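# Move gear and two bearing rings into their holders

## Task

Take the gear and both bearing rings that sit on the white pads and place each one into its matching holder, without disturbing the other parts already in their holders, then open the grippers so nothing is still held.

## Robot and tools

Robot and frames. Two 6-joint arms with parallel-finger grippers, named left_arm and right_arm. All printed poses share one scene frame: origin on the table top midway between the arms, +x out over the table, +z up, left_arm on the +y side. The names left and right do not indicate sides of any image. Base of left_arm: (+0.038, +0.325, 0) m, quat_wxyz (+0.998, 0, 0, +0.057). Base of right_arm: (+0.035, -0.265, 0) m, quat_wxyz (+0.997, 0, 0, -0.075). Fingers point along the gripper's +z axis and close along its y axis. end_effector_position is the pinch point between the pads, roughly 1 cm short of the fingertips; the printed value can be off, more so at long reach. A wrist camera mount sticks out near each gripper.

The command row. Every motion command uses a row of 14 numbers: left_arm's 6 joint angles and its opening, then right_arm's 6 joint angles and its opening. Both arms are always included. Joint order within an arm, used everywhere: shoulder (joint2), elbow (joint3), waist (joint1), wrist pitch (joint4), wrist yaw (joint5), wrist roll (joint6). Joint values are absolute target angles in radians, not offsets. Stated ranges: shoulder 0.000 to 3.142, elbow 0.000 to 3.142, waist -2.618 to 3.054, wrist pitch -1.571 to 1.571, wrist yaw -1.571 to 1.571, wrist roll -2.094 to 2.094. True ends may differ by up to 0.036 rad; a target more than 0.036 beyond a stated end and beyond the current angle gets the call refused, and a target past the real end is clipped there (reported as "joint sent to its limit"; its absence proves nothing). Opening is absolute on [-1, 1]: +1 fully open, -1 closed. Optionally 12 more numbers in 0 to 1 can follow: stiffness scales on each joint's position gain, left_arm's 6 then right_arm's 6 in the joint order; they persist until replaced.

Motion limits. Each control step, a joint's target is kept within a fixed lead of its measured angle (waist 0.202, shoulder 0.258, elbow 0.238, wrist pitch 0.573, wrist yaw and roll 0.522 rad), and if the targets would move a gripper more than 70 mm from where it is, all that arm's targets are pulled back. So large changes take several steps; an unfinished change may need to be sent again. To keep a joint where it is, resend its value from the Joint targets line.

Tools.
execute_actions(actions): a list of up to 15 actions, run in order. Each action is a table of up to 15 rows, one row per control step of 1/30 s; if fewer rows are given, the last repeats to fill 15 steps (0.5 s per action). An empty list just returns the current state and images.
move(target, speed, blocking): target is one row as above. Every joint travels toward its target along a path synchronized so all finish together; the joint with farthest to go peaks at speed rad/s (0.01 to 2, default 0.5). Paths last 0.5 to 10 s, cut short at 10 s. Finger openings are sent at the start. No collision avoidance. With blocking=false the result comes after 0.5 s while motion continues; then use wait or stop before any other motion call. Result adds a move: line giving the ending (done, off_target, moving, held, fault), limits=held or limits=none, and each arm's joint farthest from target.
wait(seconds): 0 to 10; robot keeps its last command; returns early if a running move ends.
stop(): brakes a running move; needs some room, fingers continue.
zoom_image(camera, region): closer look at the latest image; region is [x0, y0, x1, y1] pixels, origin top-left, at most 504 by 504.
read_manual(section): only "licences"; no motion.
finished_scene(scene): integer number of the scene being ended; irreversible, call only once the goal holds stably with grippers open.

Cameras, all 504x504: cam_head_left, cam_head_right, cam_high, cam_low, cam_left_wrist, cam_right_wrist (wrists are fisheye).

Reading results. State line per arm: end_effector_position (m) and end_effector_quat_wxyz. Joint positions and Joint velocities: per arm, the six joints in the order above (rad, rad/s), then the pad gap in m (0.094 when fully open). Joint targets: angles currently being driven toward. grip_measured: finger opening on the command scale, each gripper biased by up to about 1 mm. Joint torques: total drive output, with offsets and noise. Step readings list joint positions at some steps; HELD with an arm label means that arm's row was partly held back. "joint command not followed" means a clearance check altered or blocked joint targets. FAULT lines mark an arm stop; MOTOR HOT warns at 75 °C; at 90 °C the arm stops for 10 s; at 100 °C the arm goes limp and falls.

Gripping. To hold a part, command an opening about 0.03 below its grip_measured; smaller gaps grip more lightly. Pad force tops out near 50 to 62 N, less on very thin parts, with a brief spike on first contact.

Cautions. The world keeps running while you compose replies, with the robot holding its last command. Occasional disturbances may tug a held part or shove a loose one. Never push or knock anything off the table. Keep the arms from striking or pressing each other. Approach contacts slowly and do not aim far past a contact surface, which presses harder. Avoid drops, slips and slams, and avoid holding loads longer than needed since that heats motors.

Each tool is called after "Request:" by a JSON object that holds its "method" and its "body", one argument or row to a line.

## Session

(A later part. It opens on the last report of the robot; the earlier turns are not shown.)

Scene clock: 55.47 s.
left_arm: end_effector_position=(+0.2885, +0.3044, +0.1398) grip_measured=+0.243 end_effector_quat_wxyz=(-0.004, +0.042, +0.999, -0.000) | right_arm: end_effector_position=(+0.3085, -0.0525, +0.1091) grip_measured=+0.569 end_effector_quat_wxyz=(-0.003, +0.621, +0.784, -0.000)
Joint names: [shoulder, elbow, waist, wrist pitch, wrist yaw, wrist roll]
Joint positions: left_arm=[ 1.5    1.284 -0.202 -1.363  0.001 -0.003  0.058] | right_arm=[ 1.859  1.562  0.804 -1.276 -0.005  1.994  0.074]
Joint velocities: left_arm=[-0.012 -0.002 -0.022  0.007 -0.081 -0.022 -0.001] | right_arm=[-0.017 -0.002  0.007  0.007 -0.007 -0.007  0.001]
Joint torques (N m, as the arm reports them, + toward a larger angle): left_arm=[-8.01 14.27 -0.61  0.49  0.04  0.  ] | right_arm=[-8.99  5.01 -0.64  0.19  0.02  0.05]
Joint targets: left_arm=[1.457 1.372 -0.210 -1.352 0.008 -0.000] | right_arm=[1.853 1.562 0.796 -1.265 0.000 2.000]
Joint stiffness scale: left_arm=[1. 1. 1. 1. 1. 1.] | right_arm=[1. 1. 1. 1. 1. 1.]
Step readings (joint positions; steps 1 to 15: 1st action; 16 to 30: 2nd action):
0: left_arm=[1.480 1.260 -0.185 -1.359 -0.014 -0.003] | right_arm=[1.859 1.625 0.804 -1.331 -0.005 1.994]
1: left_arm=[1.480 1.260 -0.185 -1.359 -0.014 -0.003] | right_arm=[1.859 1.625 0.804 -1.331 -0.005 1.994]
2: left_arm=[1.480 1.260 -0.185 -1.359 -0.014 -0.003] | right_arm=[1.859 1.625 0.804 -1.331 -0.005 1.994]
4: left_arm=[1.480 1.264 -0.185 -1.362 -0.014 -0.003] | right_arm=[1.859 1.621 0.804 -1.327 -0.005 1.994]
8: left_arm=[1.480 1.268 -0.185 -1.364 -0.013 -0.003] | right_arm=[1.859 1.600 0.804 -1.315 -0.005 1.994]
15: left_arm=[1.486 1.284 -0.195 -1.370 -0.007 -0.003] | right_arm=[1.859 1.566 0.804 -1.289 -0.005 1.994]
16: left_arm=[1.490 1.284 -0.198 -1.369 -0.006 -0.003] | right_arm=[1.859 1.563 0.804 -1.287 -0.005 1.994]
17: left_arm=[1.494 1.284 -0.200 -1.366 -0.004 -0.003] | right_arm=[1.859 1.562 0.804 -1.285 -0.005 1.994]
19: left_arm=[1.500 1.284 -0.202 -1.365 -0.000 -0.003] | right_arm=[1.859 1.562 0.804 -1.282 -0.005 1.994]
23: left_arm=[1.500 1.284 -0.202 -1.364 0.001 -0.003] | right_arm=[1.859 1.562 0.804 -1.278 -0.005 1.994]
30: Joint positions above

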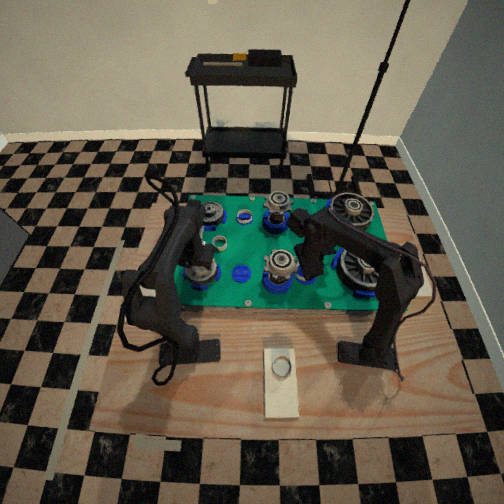

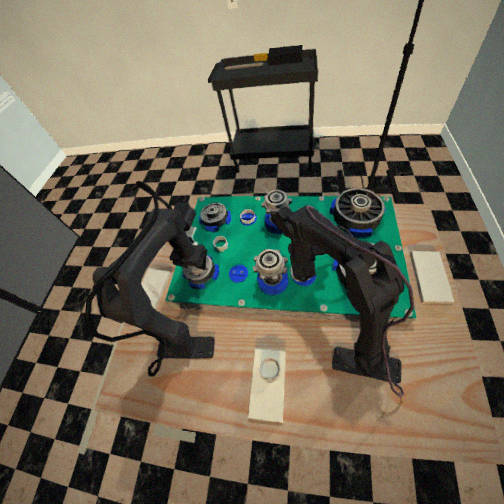

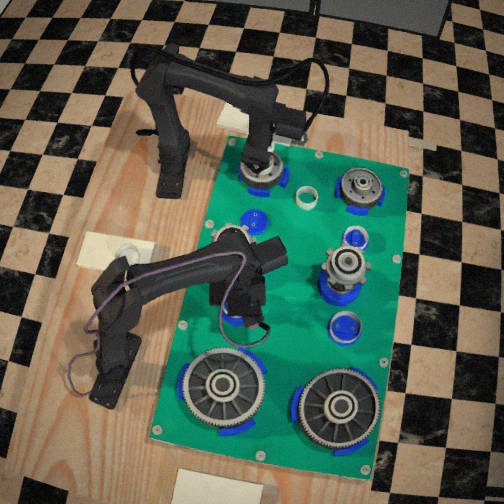

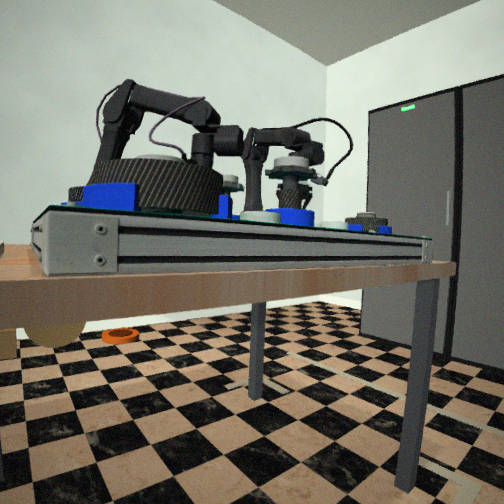

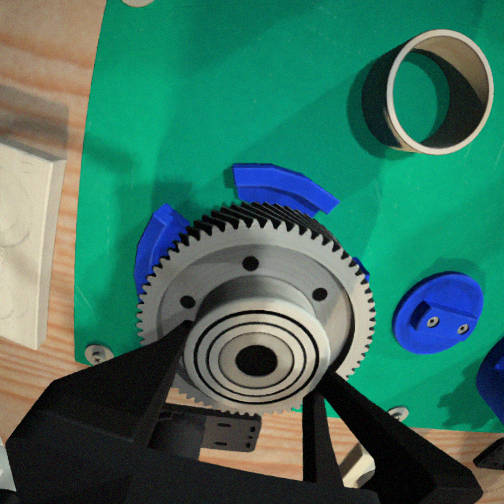

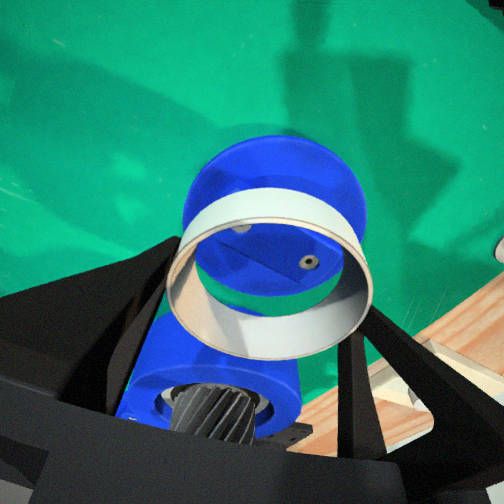

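Request:
{"method": "execute_actions", "body": {
  "actions": [
    [[1.457,1.35,-0.21,-1.352,0.005,0,0.15,1.853,1.559,0.796,-1.265,0,2.0,0.53],[1.457,1.335,-0.21,-1.352,0.005,0,0.15,1.853,1.556,0.796,-1.265,0,2.0,0.53],[1.457,1.322,-0.21,-1.35,0.005,0,0.15,1.853,1.553,0.796,-1.265,0,2.0,0.53],[1.457,1.318,-0.21,-1.346,0.005,0,0.15,1.853,1.55,0.796,-1.265,0,2.0,0.53],[1.457,1.314,-0.21,-1.342,0.005,0,0.15,1.853,1.547,0.796,-1.262,0,2.0,0.53],[1.457,1.31,-0.21,-1.338,0.005,0,0.15,1.853,1.544,0.796,-1.259,0,2.0,0.53],[1.457,1.306,-0.21,-1.334,0.005,0,0.15,1.853,1.541,0.796,-1.256,0,2.0,0.53],[1.457,1.302,-0.21,-1.33,0.005,0,0.15,1.853,1.538,0.796,-1.253,0,2.0,0.53],[1.457,1.298,-0.21,-1.326,0.005,0,0.15,1.853,1.535,0.796,-1.25,0,2.0,0.53],[1.457,1.294,-0.21,-1.322,0.005,0,0.15,1.853,1.532,0.796,-1.247,0,2.0,0.53],[1.457,1.29,-0.21,-1.318,0.005,0,0.15,1.853,1.529,0.796,-1.244,0,2.0,0.53],[1.457,1.286,-0.21,-1.314,0.005,0,0.15,1.853,1.526,0.796,-1.241,0,2.0,0.53],[1.457,1.282,-0.21,-1.31,0.005,0,0.15,1.853,1.523,0.796,-1.238,0,2.0,0.53],[1.457,1.278,-0.21,-1.306,0.005,0,0.15,1.853,1.52,0.796,-1.235,0,2.0,0.53],[1.457,1.274,-0.21,-1.302,0.005,0,0.15,1.853,1.52,0.796,-1.232,0,2.0,0.53]],
    [[1.457,1.274,-0.21,-1.30,0.005,0,0.15,1.853,1.52,0.796,-1.232,0,2.0,0.53]]
  ]
}}

Scene clock: 58.70 s.
left_arm: end_effector_position=(+0.2913, +0.3020, +0.1379) grip_measured=+0.243 end_effector_quat_wxyz=(+0.004, +0.042, +0.999, -0.007) | right_arm: end_effector_position=(+0.3099, -0.0523, +0.1016) grip_measured=+0.569 end_effector_quat_wxyz=(+0.000, +0.621, +0.784, +0.003)
Joint names: [shoulder, elbow, waist, wrist pitch, wrist yaw, wrist roll]
Joint positions: left_arm=[ 1.495  1.273 -0.202 -1.339  0.013 -0.003  0.058] | right_arm=[ 1.859  1.532  0.804 -1.239 -0.001  1.994  0.074]
Joint velocities: left_arm=[-0.007 -0.017 -0.007 -0.095  0.066 -0.051 -0.001] | right_arm=[-0.002 -0.007  0.002 -0.022 -0.022 -0.022 -0.   ]
Joint torques (N m, as the arm reports them, + toward a larger angle): left_arm=[-7.59  6.59 -0.58  0.85 -0.1   0.01] | right_arm=[-9.03  4.22 -0.72  0.17 -0.03  0.04]
Joint targets: left_arm=[1.457 1.274 -0.210 -1.300 0.005 -0.000] | right_arm=[1.853 1.520 0.796 -1.232 0.000 2.000]
Joint stiffness scale: left_arm=[1. 1. 1. 1. 1. 1.] | right_arm=[1. 1. 1. 1. 1. 1.]
Step readings (joint positions; steps 1 to 15: 1st action; 16 to 30: 2nd action):
0: left_arm=[1.500 1.284 -0.202 -1.363 0.001 -0.003] | right_arm=[1.859 1.562 0.804 -1.275 -0.005 1.994]
1: left_arm=[1.500 1.284 -0.202 -1.363 0.001 -0.003] | right_arm=[1.859 1.562 0.804 -1.275 -0.005 1.994]
2: left_arm=[1.500 1.284 -0.202 -1.363 0.001 -0.003] | right_arm=[1.859 1.562 0.804 -1.275 -0.005 1.994]
4: left_arm=[1.500 1.284 -0.202 -1.363 0.001 -0.003] | right_arm=[1.859 1.560 0.804 -1.275 -0.005 1.994]
8: left_arm=[1.500 1.281 -0.202 -1.359 0.002 -0.003] | right_arm=[1.859 1.545 0.804 -1.270 -0.005 1.994]
15: left_arm=[1.500 1.278 -0.202 -1.353 0.005 -0.003] | right_arm=[1.859 1.534 0.804 -1.250 -0.004 1.994]
16: left_arm=[1.498 1.277 -0.202 -1.350 0.006 -0.003] | right_arm=[1.859 1.534 0.804 -1.246 -0.003 1.994]
17: left_arm=[1.497 1.275 -0.202 -1.348 0.007 -0.003] | right_arm=[1.859 1.533 0.804 -1.243 -0.003 1.994]
19: left_arm=[1.495 1.274 -0.202 -1.345 0.008 -0.003] | right_arm=[1.859 1.533 0.804 -1.241 -0.002 1.994]
23: left_arm=[1.495 1.273 -0.202 -1.342 0.011 -0.003] | right_arm=[1.859 1.532 0.804 -1.239 -0.001 1.994]
30: Joint positions above

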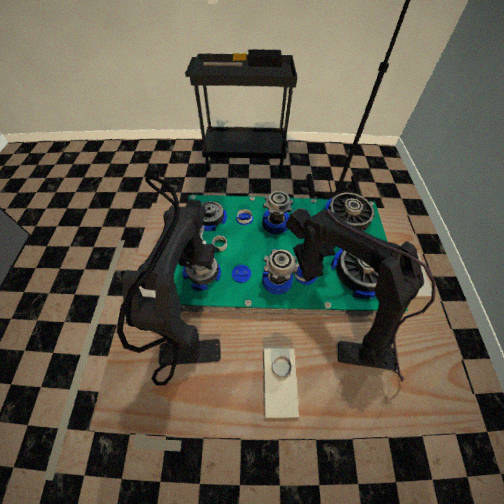

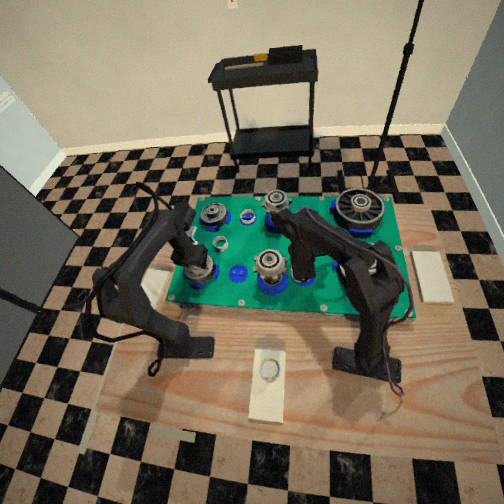

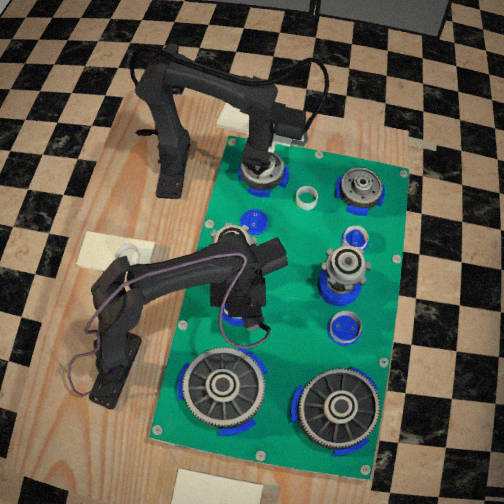

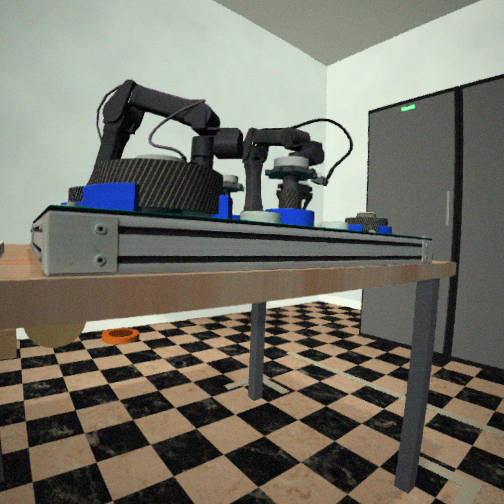

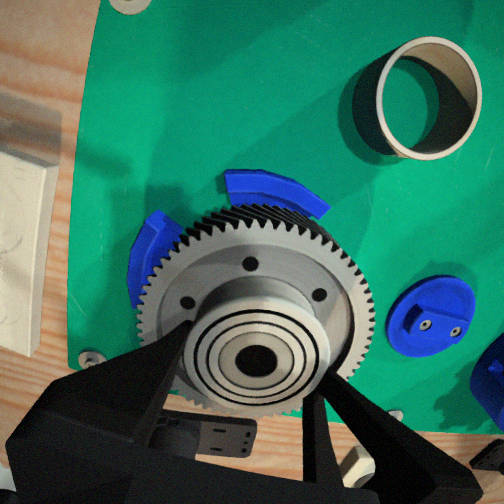

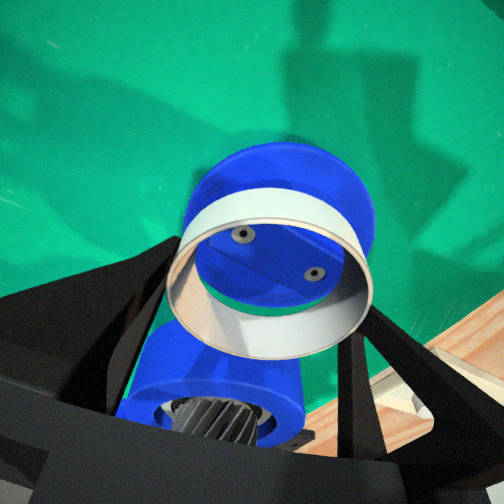

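Request:
{"method": "zoom_image", "body": {
  "camera": "cam_left_wrist",
  "region": [120, 130, 400, 410]
}}

Request:
{"method": "zoom_image", "body": {
  "camera": "cam_high",
  "region": [210, 120, 310, 220]
}}

Request:
{"method": "zoom_image", "body": {
  "camera": "cam_right_wrist",
  "region": [140, 110, 400, 370]
}}

Request:
{"method": "zoom_image", "body": {
  "camera": "cam_high",
  "region": [310, 140, 410, 240]
}}

Region (120, 130, 400, 410) of cam_left_wrist's 504x504 image, scaled by 1.800, with more detail than that image has.

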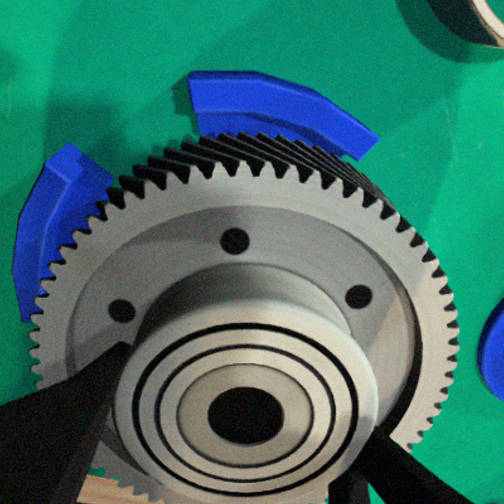

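Region (210, 120, 310, 220) of cam_high's 504x504 image, scaled by 5.040, with more detail than that image has.

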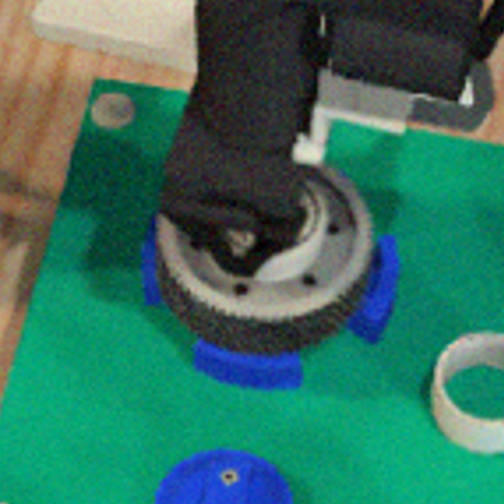

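Region (140, 110, 400, 370) of cam_right_wrist's 504x504 image, scaled by 1.938, with more detail than that image has.

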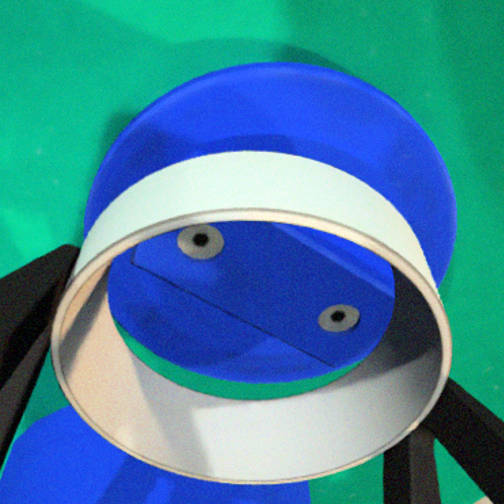

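Region (310, 140, 410, 240) of cam_high's 504x504 image, scaled by 5.040, with more detail than that image has.

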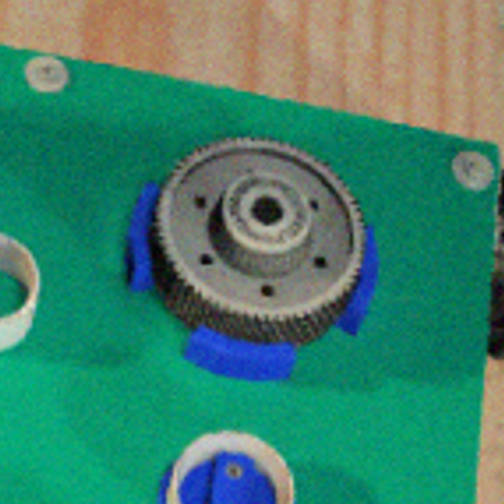

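Request:
{"method": "execute_actions", "body": {
  "actions": [
    [[1.457,1.30,-0.205,-1.32,0,0,0.15,1.845,1.53,0.796,-1.24,0,2.0,0.53],[1.457,1.325,-0.20,-1.335,0,0,0.15,1.838,1.54,0.796,-1.245,0,2.0,0.53],[1.457,1.345,-0.20,-1.345,0,0,0.15,1.832,1.54,0.796,-1.25,0,2.0,0.53],[1.457,1.355,-0.20,-1.35,-0.003,0,0.15,1.83,1.54,0.796,-1.253,0,2.0,0.53],[1.457,1.362,-0.20,-1.355,-0.006,0,0.15,1.828,1.54,0.796,-1.256,0,2.0,0.53],[1.457,1.369,-0.198,-1.36,-0.008,0,0.15,1.826,1.54,0.795,-1.259,0,2.0,0.53],[1.457,1.376,-0.196,-1.363,-0.008,0,0.15,1.824,1.54,0.795,-1.262,0,2.0,0.53],[1.457,1.382,-0.194,-1.365,-0.008,0,0.15,1.822,1.54,0.794,-1.265,0,2.0,0.53],[1.46,1.388,-0.192,-1.365,-0.008,0,0.15,1.82,1.54,0.794,-1.268,0,2.0,0.53],[1.463,1.388,-0.19,-1.365,-0.008,0,0.15,1.818,1.54,0.793,-1.27,0,2.0,0.53],[1.466,1.388,-0.188,-1.365,-0.008,0,0.15,1.817,1.54,0.793,-1.272,0,2.0,0.53],[1.469,1.388,-0.186,-1.365,-0.008,0,0.15,1.817,1.54,0.793,-1.272,0,2.0,0.53],[1.472,1.388,-0.183,-1.365,-0.008,0,0.15,1.817,1.54,0.793,-1.272,0,2.0,0.53]],
    [[1.472,1.388,-0.183,-1.365,-0.008,0,0.15,1.817,1.54,0.793,-1.272,0,2.0,0.53]]
  ]
}}

Scene clock: 63.27 s.
left_arm: end_effector_position=(+0.2929, +0.3079, +0.1392) grip_measured=+0.243 end_effector_quat_wxyz=(-0.005, +0.037, +0.999, +0.003) | right_arm: end_effector_position=(+0.3077, -0.0540, +0.1032) grip_measured=+0.569 end_effector_quat_wxyz=(-0.001, +0.621, +0.783, -0.000)
Joint names: [shoulder, elbow, waist, wrist pitch, wrist yaw, wrist roll]
Joint positions: left_arm=[ 1.517  1.298 -0.191 -1.362 -0.005 -0.003  0.058] | right_arm=[ 1.854  1.532  0.804 -1.25  -0.001  1.995  0.074]
Joint velocities: left_arm=[ 0.007 -0.022  0.022  0.022 -0.081  0.037 -0.001] | right_arm=[ 0.012  0.007 -0.002  0.007 -0.022  0.066 -0.   ]
Joint torques (N m, as the arm reports them, + toward a larger angle): left_arm=[-8.36 14.51  0.64  0.29 -0.06  0.01] | right_arm=[-11.75   5.51  -0.92  -0.12  -0.02   0.05]
Joint targets: left_arm=[1.472 1.388 -0.183 -1.365 -0.008 -0.000] | right_arm=[1.817 1.540 0.793 -1.272 0.000 2.000]
Joint stiffness scale: left_arm=[1. 1. 1. 1. 1. 1.] | right_arm=[1. 1. 1. 1. 1. 1.]
Step readings (joint positions; steps 1 to 15: 1st action; 16 to 30: 2nd action):
0: left_arm=[1.495 1.273 -0.202 -1.339 0.013 -0.003] | right_arm=[1.859 1.532 0.804 -1.239 -0.001 1.995]
1: left_arm=[1.495 1.273 -0.202 -1.339 0.013 -0.003] | right_arm=[1.859 1.532 0.804 -1.239 -0.001 1.995]
2: left_arm=[1.495 1.273 -0.202 -1.340 0.013 -0.003] | right_arm=[1.859 1.532 0.804 -1.239 -0.001 1.995]
4: left_arm=[1.495 1.277 -0.202 -1.343 0.013 -0.003] | right_arm=[1.859 1.532 0.804 -1.239 -0.001 1.995]
8: left_arm=[1.495 1.282 -0.202 -1.349 0.007 -0.003] | right_arm=[1.857 1.532 0.804 -1.239 -0.001 1.995]
15: left_arm=[1.512 1.298 -0.194 -1.362 -0.002 -0.003] | right_arm=[1.854 1.532 0.804 -1.247 -0.001 1.995]
16: left_arm=[1.514 1.298 -0.193 -1.362 -0.003 -0.003] | right_arm=[1.854 1.532 0.804 -1.248 -0.001 1.995]
17: left_arm=[1.516 1.298 -0.192 -1.362 -0.004 -0.003] | right_arm=[1.854 1.532 0.804 -1.249 -0.001 1.995]
19: left_arm=[1.517 1.298 -0.191 -1.362 -0.004 -0.003] | right_arm=[1.854 1.532 0.804 -1.249 -0.001 1.995]
23: left_arm=[1.517 1.298 -0.191 -1.362 -0.005 -0.003] | right_arm=[1.854 1.532 0.804 -1.250 -0.001 1.995]
30: Joint positions above

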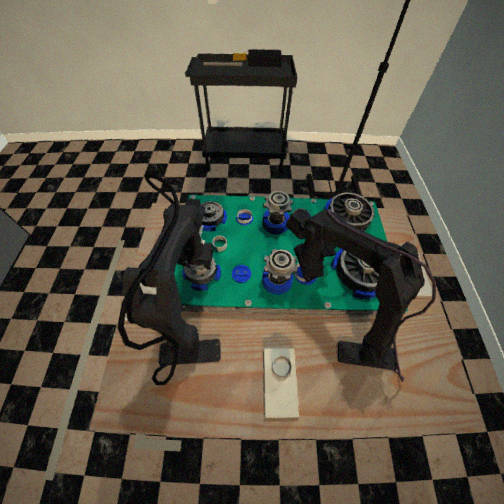

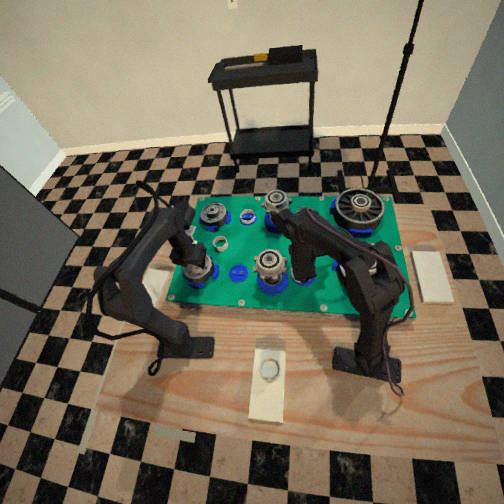

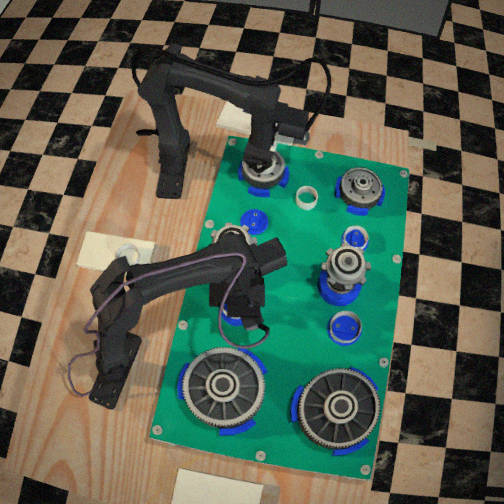

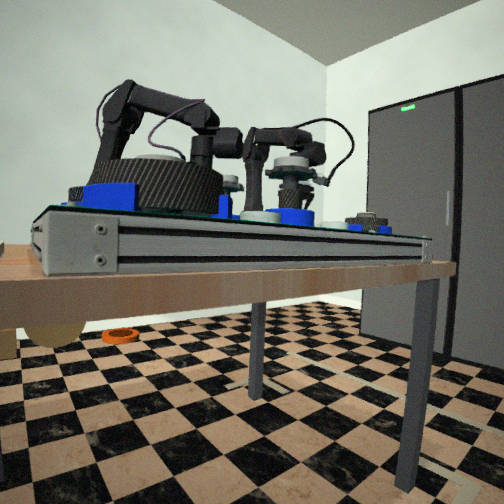

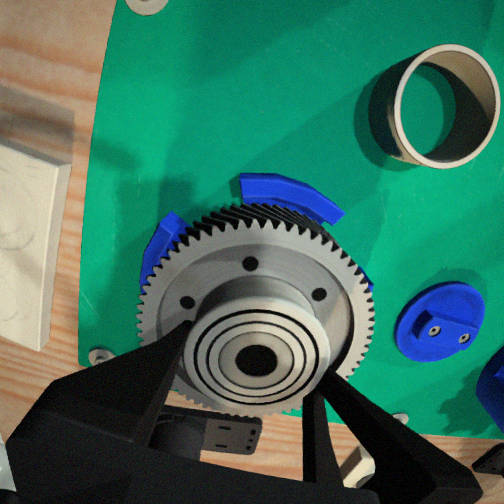

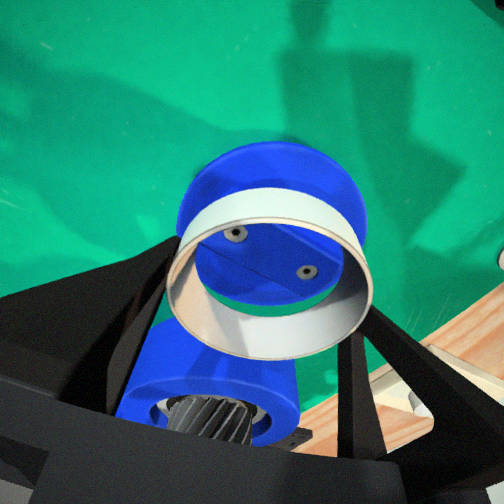

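Request:
{"method": "execute_actions", "body": {
  "actions": [
    [[1.472,1.388,-0.185,-1.355,0,0,0.15,1.825,1.535,0.796,-1.255,0,2.0,0.53],[1.472,1.388,-0.185,-1.348,0.004,0,0.15,1.83,1.53,0.796,-1.243,0,2.0,0.53],[1.472,1.388,-0.185,-1.342,0.006,0,0.15,1.83,1.528,0.796,-1.24,0,2.0,0.53],[1.472,1.38,-0.185,-1.342,0.006,0,0.15,1.83,1.526,0.796,-1.238,0,2.0,0.53],[1.472,1.37,-0.185,-1.342,0.006,0,0.15,1.83,1.524,0.796,-1.236,0,2.0,0.53],[1.472,1.36,-0.185,-1.342,0.006,0,0.15,1.83,1.522,0.796,-1.234,0,2.0,0.53],[1.472,1.35,-0.185,-1.342,0.006,0,0.15,1.83,1.52,0.796,-1.232,0,2.0,0.53],[1.472,1.342,-0.185,-1.342,0.006,0,0.15,1.83,1.518,0.796,-1.23,0,2.0,0.53],[1.472,1.338,-0.185,-1.342,0.006,0,0.15,1.83,1.516,0.796,-1.228,0,2.0,0.53],[1.472,1.335,-0.185,-1.341,0.006,0,0.15,1.83,1.514,0.796,-1.226,0,2.0,0.53],[1.472,1.332,-0.185,-1.338,0.006,0,0.15,1.83,1.512,0.796,-1.224,0,2.0,0.53],[1.472,1.329,-0.185,-1.335,0.006,0,0.15,1.83,1.51,0.796,-1.222,0,2.0,0.53],[1.472,1.326,-0.185,-1.332,0.006,0,0.15,1.83,1.508,0.796,-1.22,0,2.0,0.53],[1.472,1.323,-0.185,-1.329,0.006,0,0.15,1.83,1.506,0.796,-1.218,0,2.0,0.53],[1.472,1.32,-0.185,-1.326,0.006,0,0.15,1.83,1.505,0.796,-1.216,0,2.0,0.53]],
    [[1.472,1.317,-0.185,-1.323,0.006,0,0.15,1.83,1.505,0.796,-1.214,0,2.0,0.53],[1.472,1.314,-0.185,-1.32,0.006,0,0.15,1.83,1.505,0.796,-1.214,0,2.0,0.53],[1.472,1.311,-0.185,-1.317,0.006,0,0.15,1.83,1.505,0.796,-1.214,0,2.0,0.53],[1.472,1.308,-0.185,-1.314,0.006,0,0.15,1.83,1.505,0.796,-1.214,0,2.0,0.53],[1.472,1.305,-0.185,-1.311,0.006,0,0.15,1.83,1.505,0.796,-1.214,0,2.0,0.53],[1.472,1.302,-0.185,-1.308,0.006,0,0.15,1.83,1.505,0.796,-1.214,0,2.0,0.53]]
  ]
}}

Scene clock: 66.97 s.
left_arm: end_effector_position=(+0.2937, +0.3075, +0.1296) grip_measured=+0.243 end_effector_quat_wxyz=(-0.003, +0.037, +0.999, +0.002) | right_arm: end_effector_position=(+0.3105, -0.0528, +0.1008) grip_measured=+0.569 end_effector_quat_wxyz=(+0.003, +0.621, +0.783, +0.005)
Joint names: [shoulder, elbow, waist, wrist pitch, wrist yaw, wrist roll]
Joint positions: left_arm=[ 1.517  1.26  -0.191 -1.321 -0.003 -0.003  0.058] | right_arm=[ 1.854  1.523  0.804 -1.228  0.003  1.995  0.074]
Joint velocities: left_arm=[ 0.007 -0.007 -0.007 -0.037 -0.095 -0.007 -0.   ] | right_arm=[-0.007 -0.046  0.007  0.037 -0.066  0.051  0.   ]
Joint torques (N m, as the arm reports them, + toward a larger angle): left_arm=[-8.36 10.12  0.47  0.45  0.05  0.01] | right_arm=[-10.58   3.84  -0.64   0.26  -0.07   0.03]
Joint targets: left_arm=[1.472 1.302 -0.185 -1.308 0.006 -0.000] | right_arm=[1.830 1.505 0.796 -1.214 -0.000 2.000]
Joint stiffness scale: left_arm=[1. 1. 1. 1. 1. 1.] | right_arm=[1. 1. 1. 1. 1. 1.]
Step readings (joint positions; steps 1 to 15: 1st action; 16 to 30: 2nd action):
0: left_arm=[1.517 1.298 -0.191 -1.362 -0.005 -0.003] | right_arm=[1.854 1.532 0.804 -1.250 -0.001 1.995]
1: left_arm=[1.517 1.298 -0.191 -1.362 -0.005 -0.003] | right_arm=[1.854 1.532 0.804 -1.250 -0.001 1.995]
2: left_arm=[1.517 1.298 -0.191 -1.362 -0.005 -0.003] | right_arm=[1.854 1.532 0.804 -1.250 -0.001 1.995]
4: left_arm=[1.517 1.298 -0.191 -1.361 -0.005 -0.003] | right_arm=[1.854 1.532 0.804 -1.250 -0.001 1.995]
8: left_arm=[1.517 1.298 -0.191 -1.360 -0.005 -0.003] | right_arm=[1.854 1.528 0.804 -1.244 -0.001 1.995]
15: left_arm=[1.517 1.290 -0.191 -1.350 -0.005 -0.003] | right_arm=[1.854 1.523 0.804 -1.228 0.002 1.995]
16: left_arm=[1.517 1.285 -0.191 -1.346 -0.005 -0.003] | right_arm=[1.854 1.523 0.804 -1.228 0.003 1.995]
17: left_arm=[1.517 1.280 -0.191 -1.342 -0.005 -0.003] | right_arm=[1.854 1.523 0.804 -1.228 0.003 1.995]
19: left_arm=[1.517 1.272 -0.191 -1.335 -0.004 -0.003] | right_arm=[1.854 1.523 0.804 -1.228 0.003 1.995]
23: left_arm=[1.517 1.262 -0.191 -1.322 -0.003 -0.003] | right_arm=[1.854 1.523 0.804 -1.228 0.003 1.995]
30: Joint positions above

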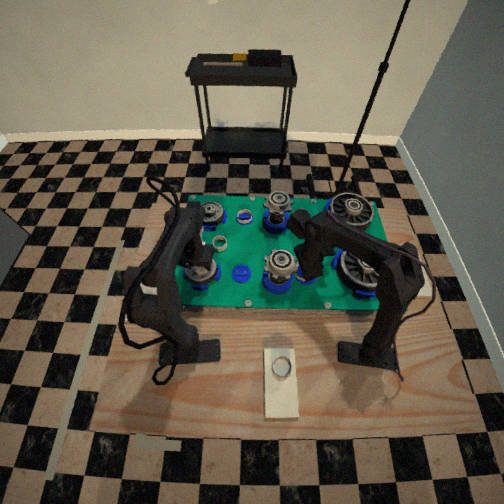

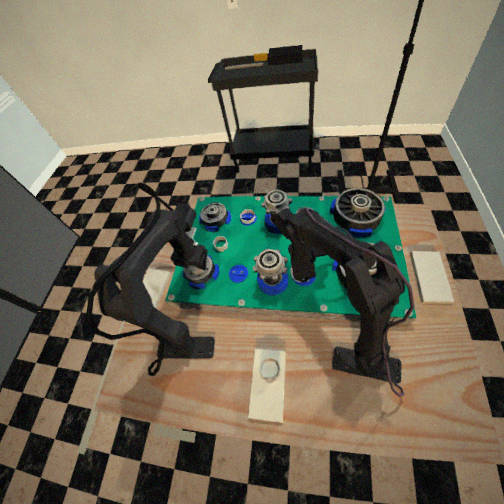

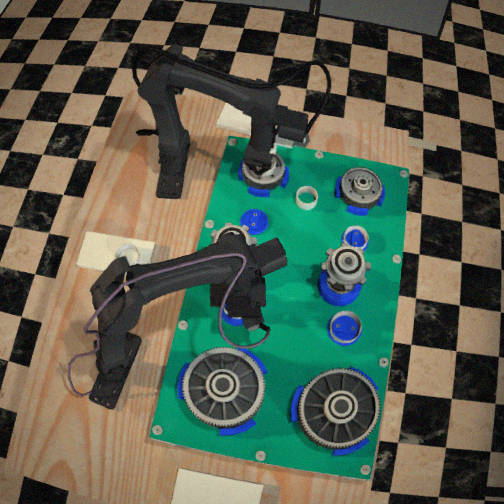

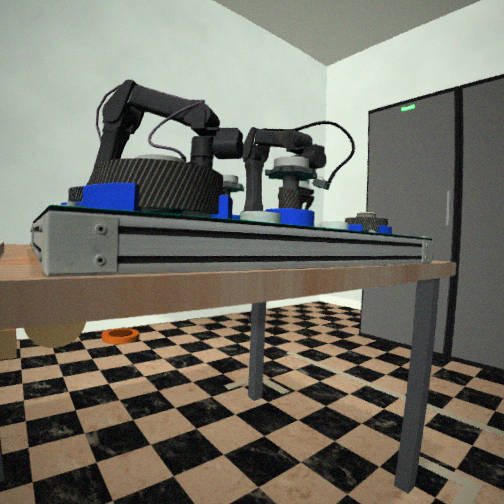

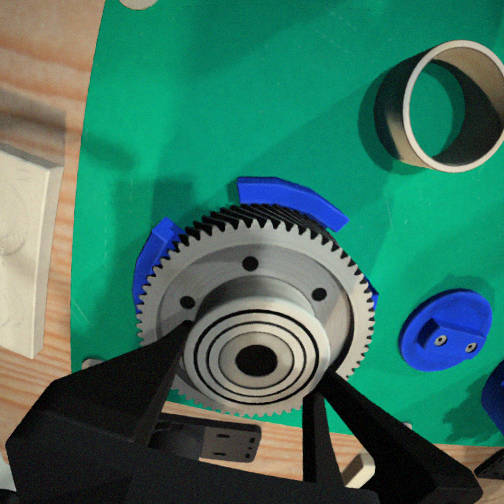

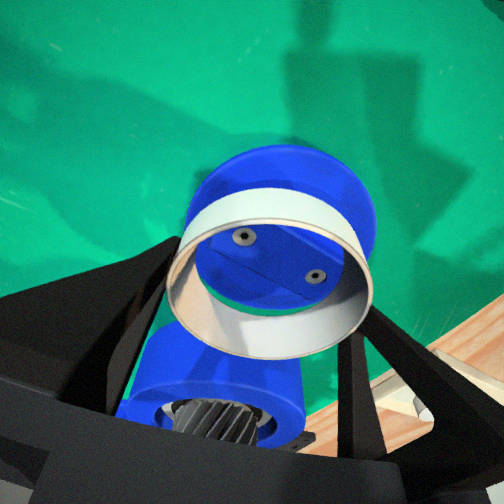

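Request:
{"method": "execute_actions", "body": {
  "actions": []
}}

Scene clock: 68.87 s.
left_arm: end_effector_position=(+0.2938, +0.3075, +0.1296) grip_measured=+0.243 end_effector_quat_wxyz=(-0.003, +0.037, +0.999, +0.002) | right_arm: end_effector_position=(+0.3105, -0.0528, +0.1008) grip_measured=+0.569 end_effector_quat_wxyz=(+0.003, +0.621, +0.783, +0.005)
Joint names: [shoulder, elbow, waist, wrist pitch, wrist yaw, wrist roll]
Joint positions: left_arm=[ 1.517  1.26  -0.191 -1.32  -0.003 -0.003  0.058] | right_arm=[ 1.854  1.523  0.804 -1.228  0.003  1.995  0.074]
Joint velocities: left_arm=[-0.002 -0.002  0.012 -0.007 -0.037 -0.037  0.   ] | right_arm=[-0.007  0.007 -0.007 -0.022  0.051 -0.022  0.001]
Joint torques (N m, as the arm reports them, + toward a larger angle): left_arm=[-8.31 10.18  0.49  0.48  0.05  0.  ] | right_arm=[-10.59   3.85  -0.68   0.26  -0.07   0.04]
Joint targets: left_arm=[1.472 1.302 -0.185 -1.308 0.006 -0.000] | right_arm=[1.830 1.505 0.796 -1.214 -0.000 2.000]
Joint stiffness scale: left_arm=[1. 1. 1. 1. 1. 1.] | right_arm=[1. 1. 1. 1. 1. 1.]

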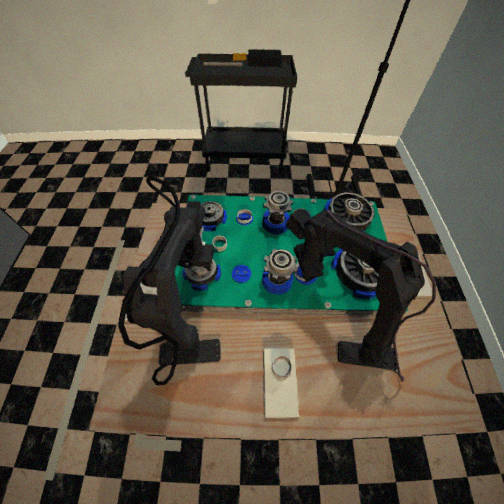

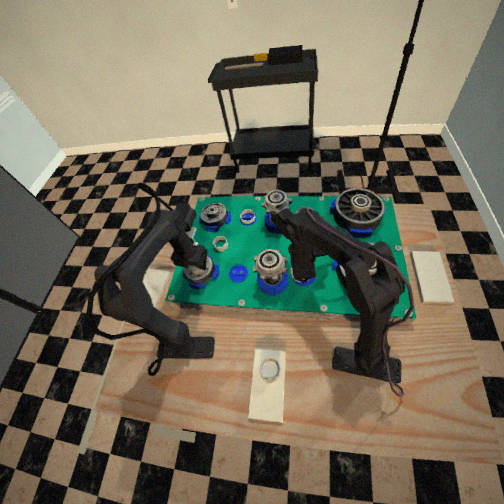

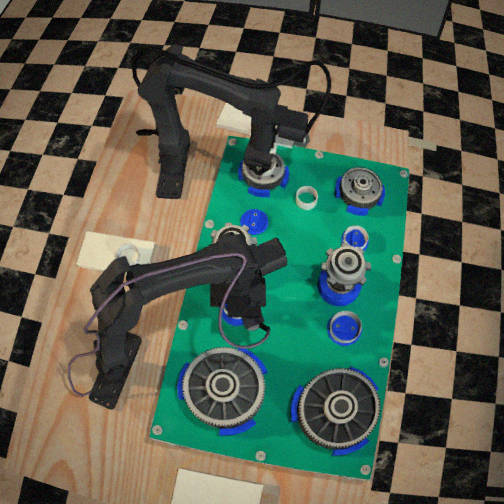

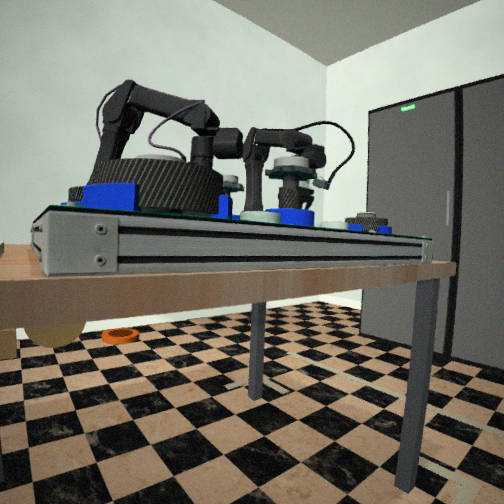

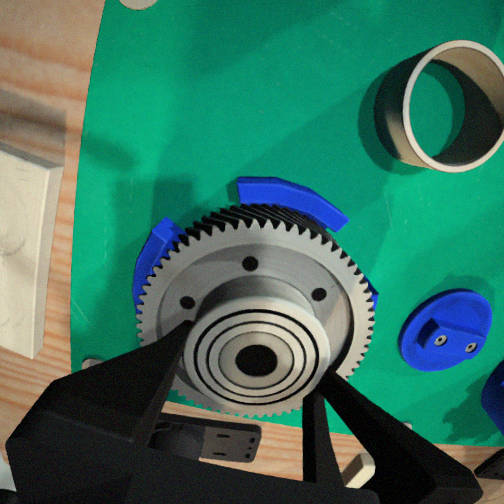

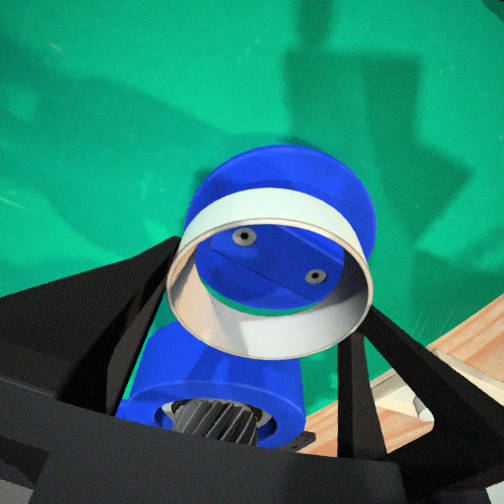

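Request:
{"method": "execute_actions", "body": {
  "actions": [
    [[1.472,1.299,-0.185,-1.306,0.006,0,0.15,1.83,1.515,0.796,-1.218,0,2.0,0.53],[1.472,1.296,-0.185,-1.304,0.006,0,0.15,1.83,1.525,0.796,-1.222,0,2.0,0.53],[1.472,1.293,-0.185,-1.301,0.006,0,0.15,1.83,1.535,0.796,-1.226,0,2.0,0.53],[1.472,1.290,-0.185,-1.298,0.006,0,0.15,1.83,1.545,0.796,-1.230,0,2.0,0.53],[1.472,1.287,-0.185,-1.295,0.006,0,0.15,1.83,1.552,0.796,-1.234,0,2.0,0.53],[1.472,1.284,-0.185,-1.292,0.006,0,0.15,1.83,1.558,0.796,-1.238,0,2.0,0.53],[1.472,1.281,-0.185,-1.289,0.006,0,0.15,1.83,1.563,0.796,-1.242,0,2.0,0.53],[1.472,1.278,-0.185,-1.286,0.006,0,0.15,1.83,1.567,0.796,-1.246,0,2.0,0.53],[1.472,1.275,-0.185,-1.283,0.006,0,0.15,1.83,1.567,0.796,-1.250,0,2.0,0.53],[1.472,1.272,-0.185,-1.280,0.006,0,0.15,1.83,1.567,0.796,-1.254,0,2.0,0.53],[1.472,1.269,-0.185,-1.277,0.006,0,0.15,1.83,1.567,0.796,-1.258,0,2.0,0.53],[1.472,1.266,-0.185,-1.274,0.006,0,0.15,1.83,1.567,0.796,-1.262,0,2.0,0.53],[1.472,1.263,-0.185,-1.271,0.006,0,0.15,1.83,1.567,0.796,-1.266,0,2.0,0.53],[1.472,1.260,-0.185,-1.268,0.006,0,0.15,1.83,1.567,0.796,-1.270,0,2.0,0.53],[1.472,1.257,-0.185,-1.265,0.006,0,0.15,1.83,1.567,0.796,-1.272,0,2.0,0.53]],
    [[1.472,1.257,-0.185,-1.265,0.006,0,0.15,1.83,1.567,0.796,-1.272,0,2.0,0.53]]
  ]
}}

Scene clock: 71.17 s.
left_arm: end_effector_position=(+0.2942, +0.3075, +0.1254) grip_measured=+0.243 end_effector_quat_wxyz=(-0.002, +0.037, +0.999, +0.002) | right_arm: end_effector_position=(+0.3088, -0.0541, +0.1039) grip_measured=+0.569 end_effector_quat_wxyz=(+0.002, +0.621, +0.783, +0.001)
Joint names: [shoulder, elbow, waist, wrist pitch, wrist yaw, wrist roll]
Joint positions: left_arm=[ 1.517  1.244 -0.191 -1.301 -0.004 -0.003  0.058] | right_arm=[ 1.854  1.535  0.804 -1.25   0.003  1.995  0.074]
Joint velocities: left_arm=[-0.002  0.002 -0.007  0.022 -0.007  0.007 -0.002] | right_arm=[ 0.002 -0.002  0.022  0.081 -0.037 -0.022  0.001]
Joint torques (N m, as the arm reports them, + toward a larger angle): left_arm=[-8.28  7.75  0.51  0.8   0.06  0.  ] | right_arm=[-10.6    7.19  -0.66  -0.12  -0.06   0.03]
Joint targets: left_arm=[1.472 1.257 -0.185 -1.265 0.006 -0.000] | right_arm=[1.830 1.567 0.796 -1.272 -0.000 2.000]
Joint stiffness scale: left_arm=[1. 1. 1. 1. 1. 1.] | right_arm=[1. 1. 1. 1. 1. 1.]
Step readings (joint positions; steps 1 to 15: 1st action; 16 to 30: 2nd action):
0: left_arm=[1.517 1.260 -0.191 -1.320 -0.003 -0.003] | right_arm=[1.854 1.523 0.804 -1.228 0.003 1.995]
1: left_arm=[1.517 1.260 -0.191 -1.320 -0.003 -0.003] | right_arm=[1.854 1.523 0.804 -1.228 0.003 1.995]
2: left_arm=[1.517 1.260 -0.191 -1.320 -0.003 -0.003] | right_arm=[1.854 1.523 0.804 -1.228 0.003 1.995]
4: left_arm=[1.517 1.260 -0.191 -1.319 -0.003 -0.003] | right_arm=[1.854 1.523 0.804 -1.228 0.003 1.995]
8: left_arm=[1.517 1.245 -0.191 -1.310 -0.003 -0.003] | right_arm=[1.854 1.529 0.804 -1.228 0.003 1.995]
15: left_arm=[1.517 1.244 -0.191 -1.302 -0.004 -0.003] | right_arm=[1.854 1.535 0.804 -1.238 0.003 1.995]
16: left_arm=[1.517 1.244 -0.191 -1.301 -0.004 -0.003] | right_arm=[1.854 1.535 0.804 -1.241 0.003 1.995]
17: left_arm=[1.517 1.244 -0.191 -1.301 -0.004 -0.003] | right_arm=[1.854 1.535 0.804 -1.243 0.003 1.995]
19: left_arm=[1.517 1.244 -0.191 -1.301 -0.004 -0.003] | right_arm=[1.854 1.535 0.804 -1.246 0.003 1.995]
23: left_arm=[1.517 1.244 -0.191 -1.301 -0.004 -0.003] | right_arm=[1.854 1.535 0.804 -1.249 0.003 1.995]
30: Joint positions above

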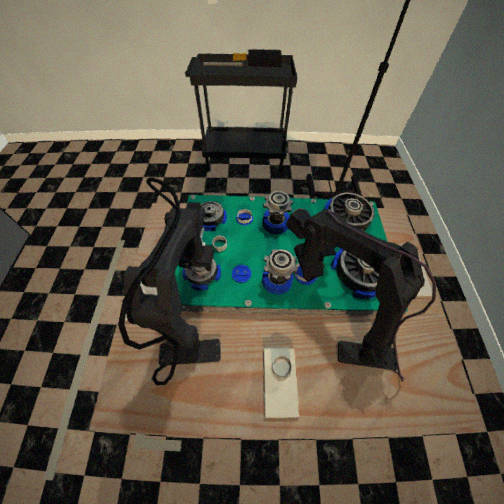

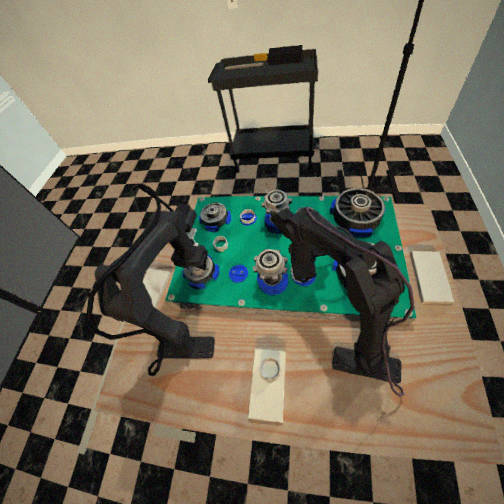

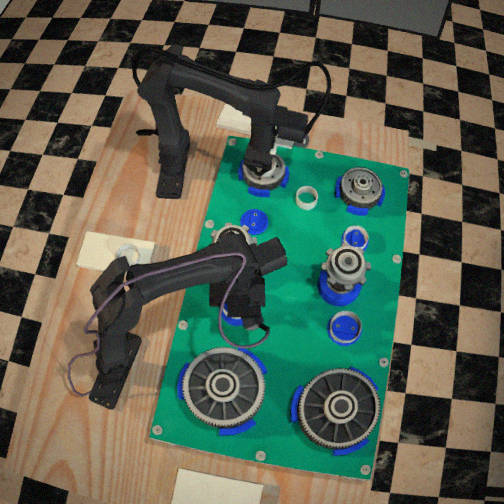

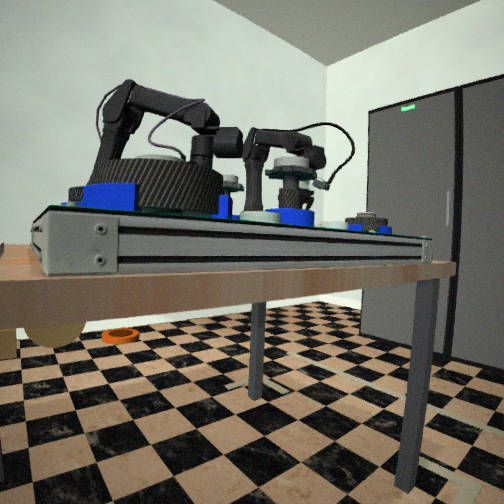

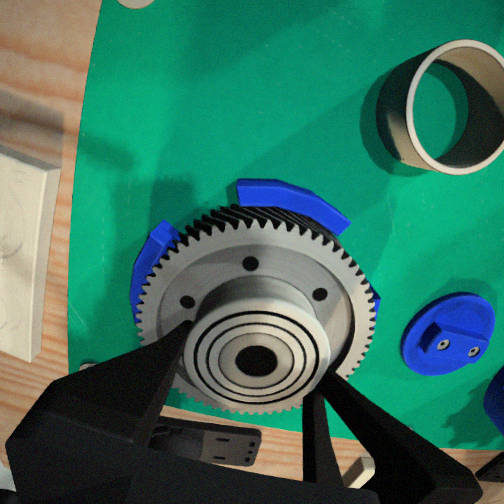

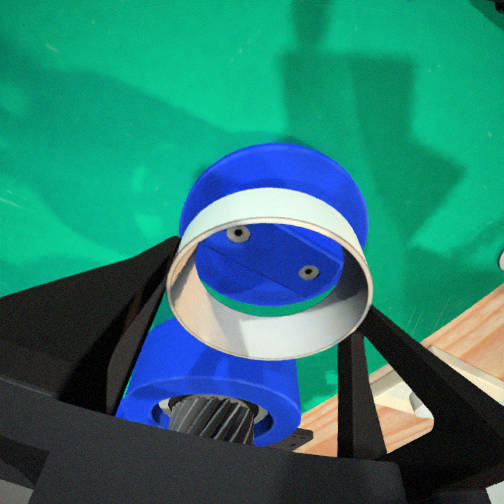

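Request:
{"method": "zoom_image", "body": {
  "camera": "cam_high",
  "region": [220, 130, 400, 230]
}}

Request:
{"method": "zoom_image", "body": {
  "camera": "cam_head_right",
  "region": [160, 190, 280, 310]
}}

Region (220, 130, 400, 230) of cam_high's 504x504 image, scaled by 2.800, with more detail than that image has.

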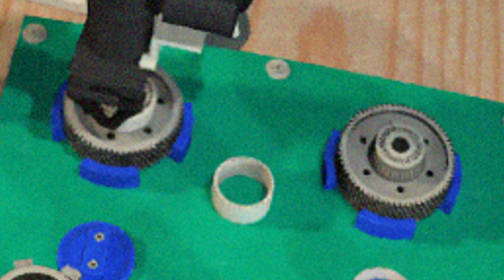

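Region (160, 190, 280, 310) of cam_head_right's 504x504 image, scaled by 4.200, with more detail than that image has.

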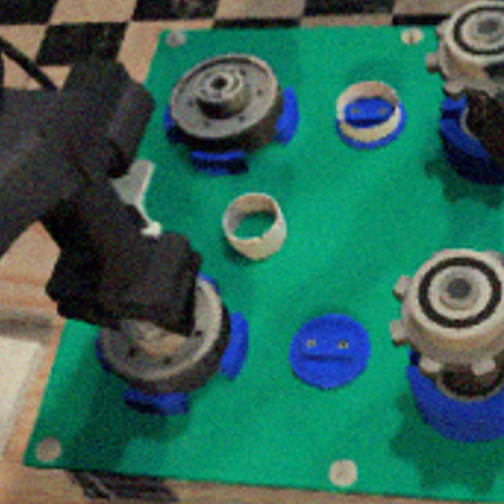

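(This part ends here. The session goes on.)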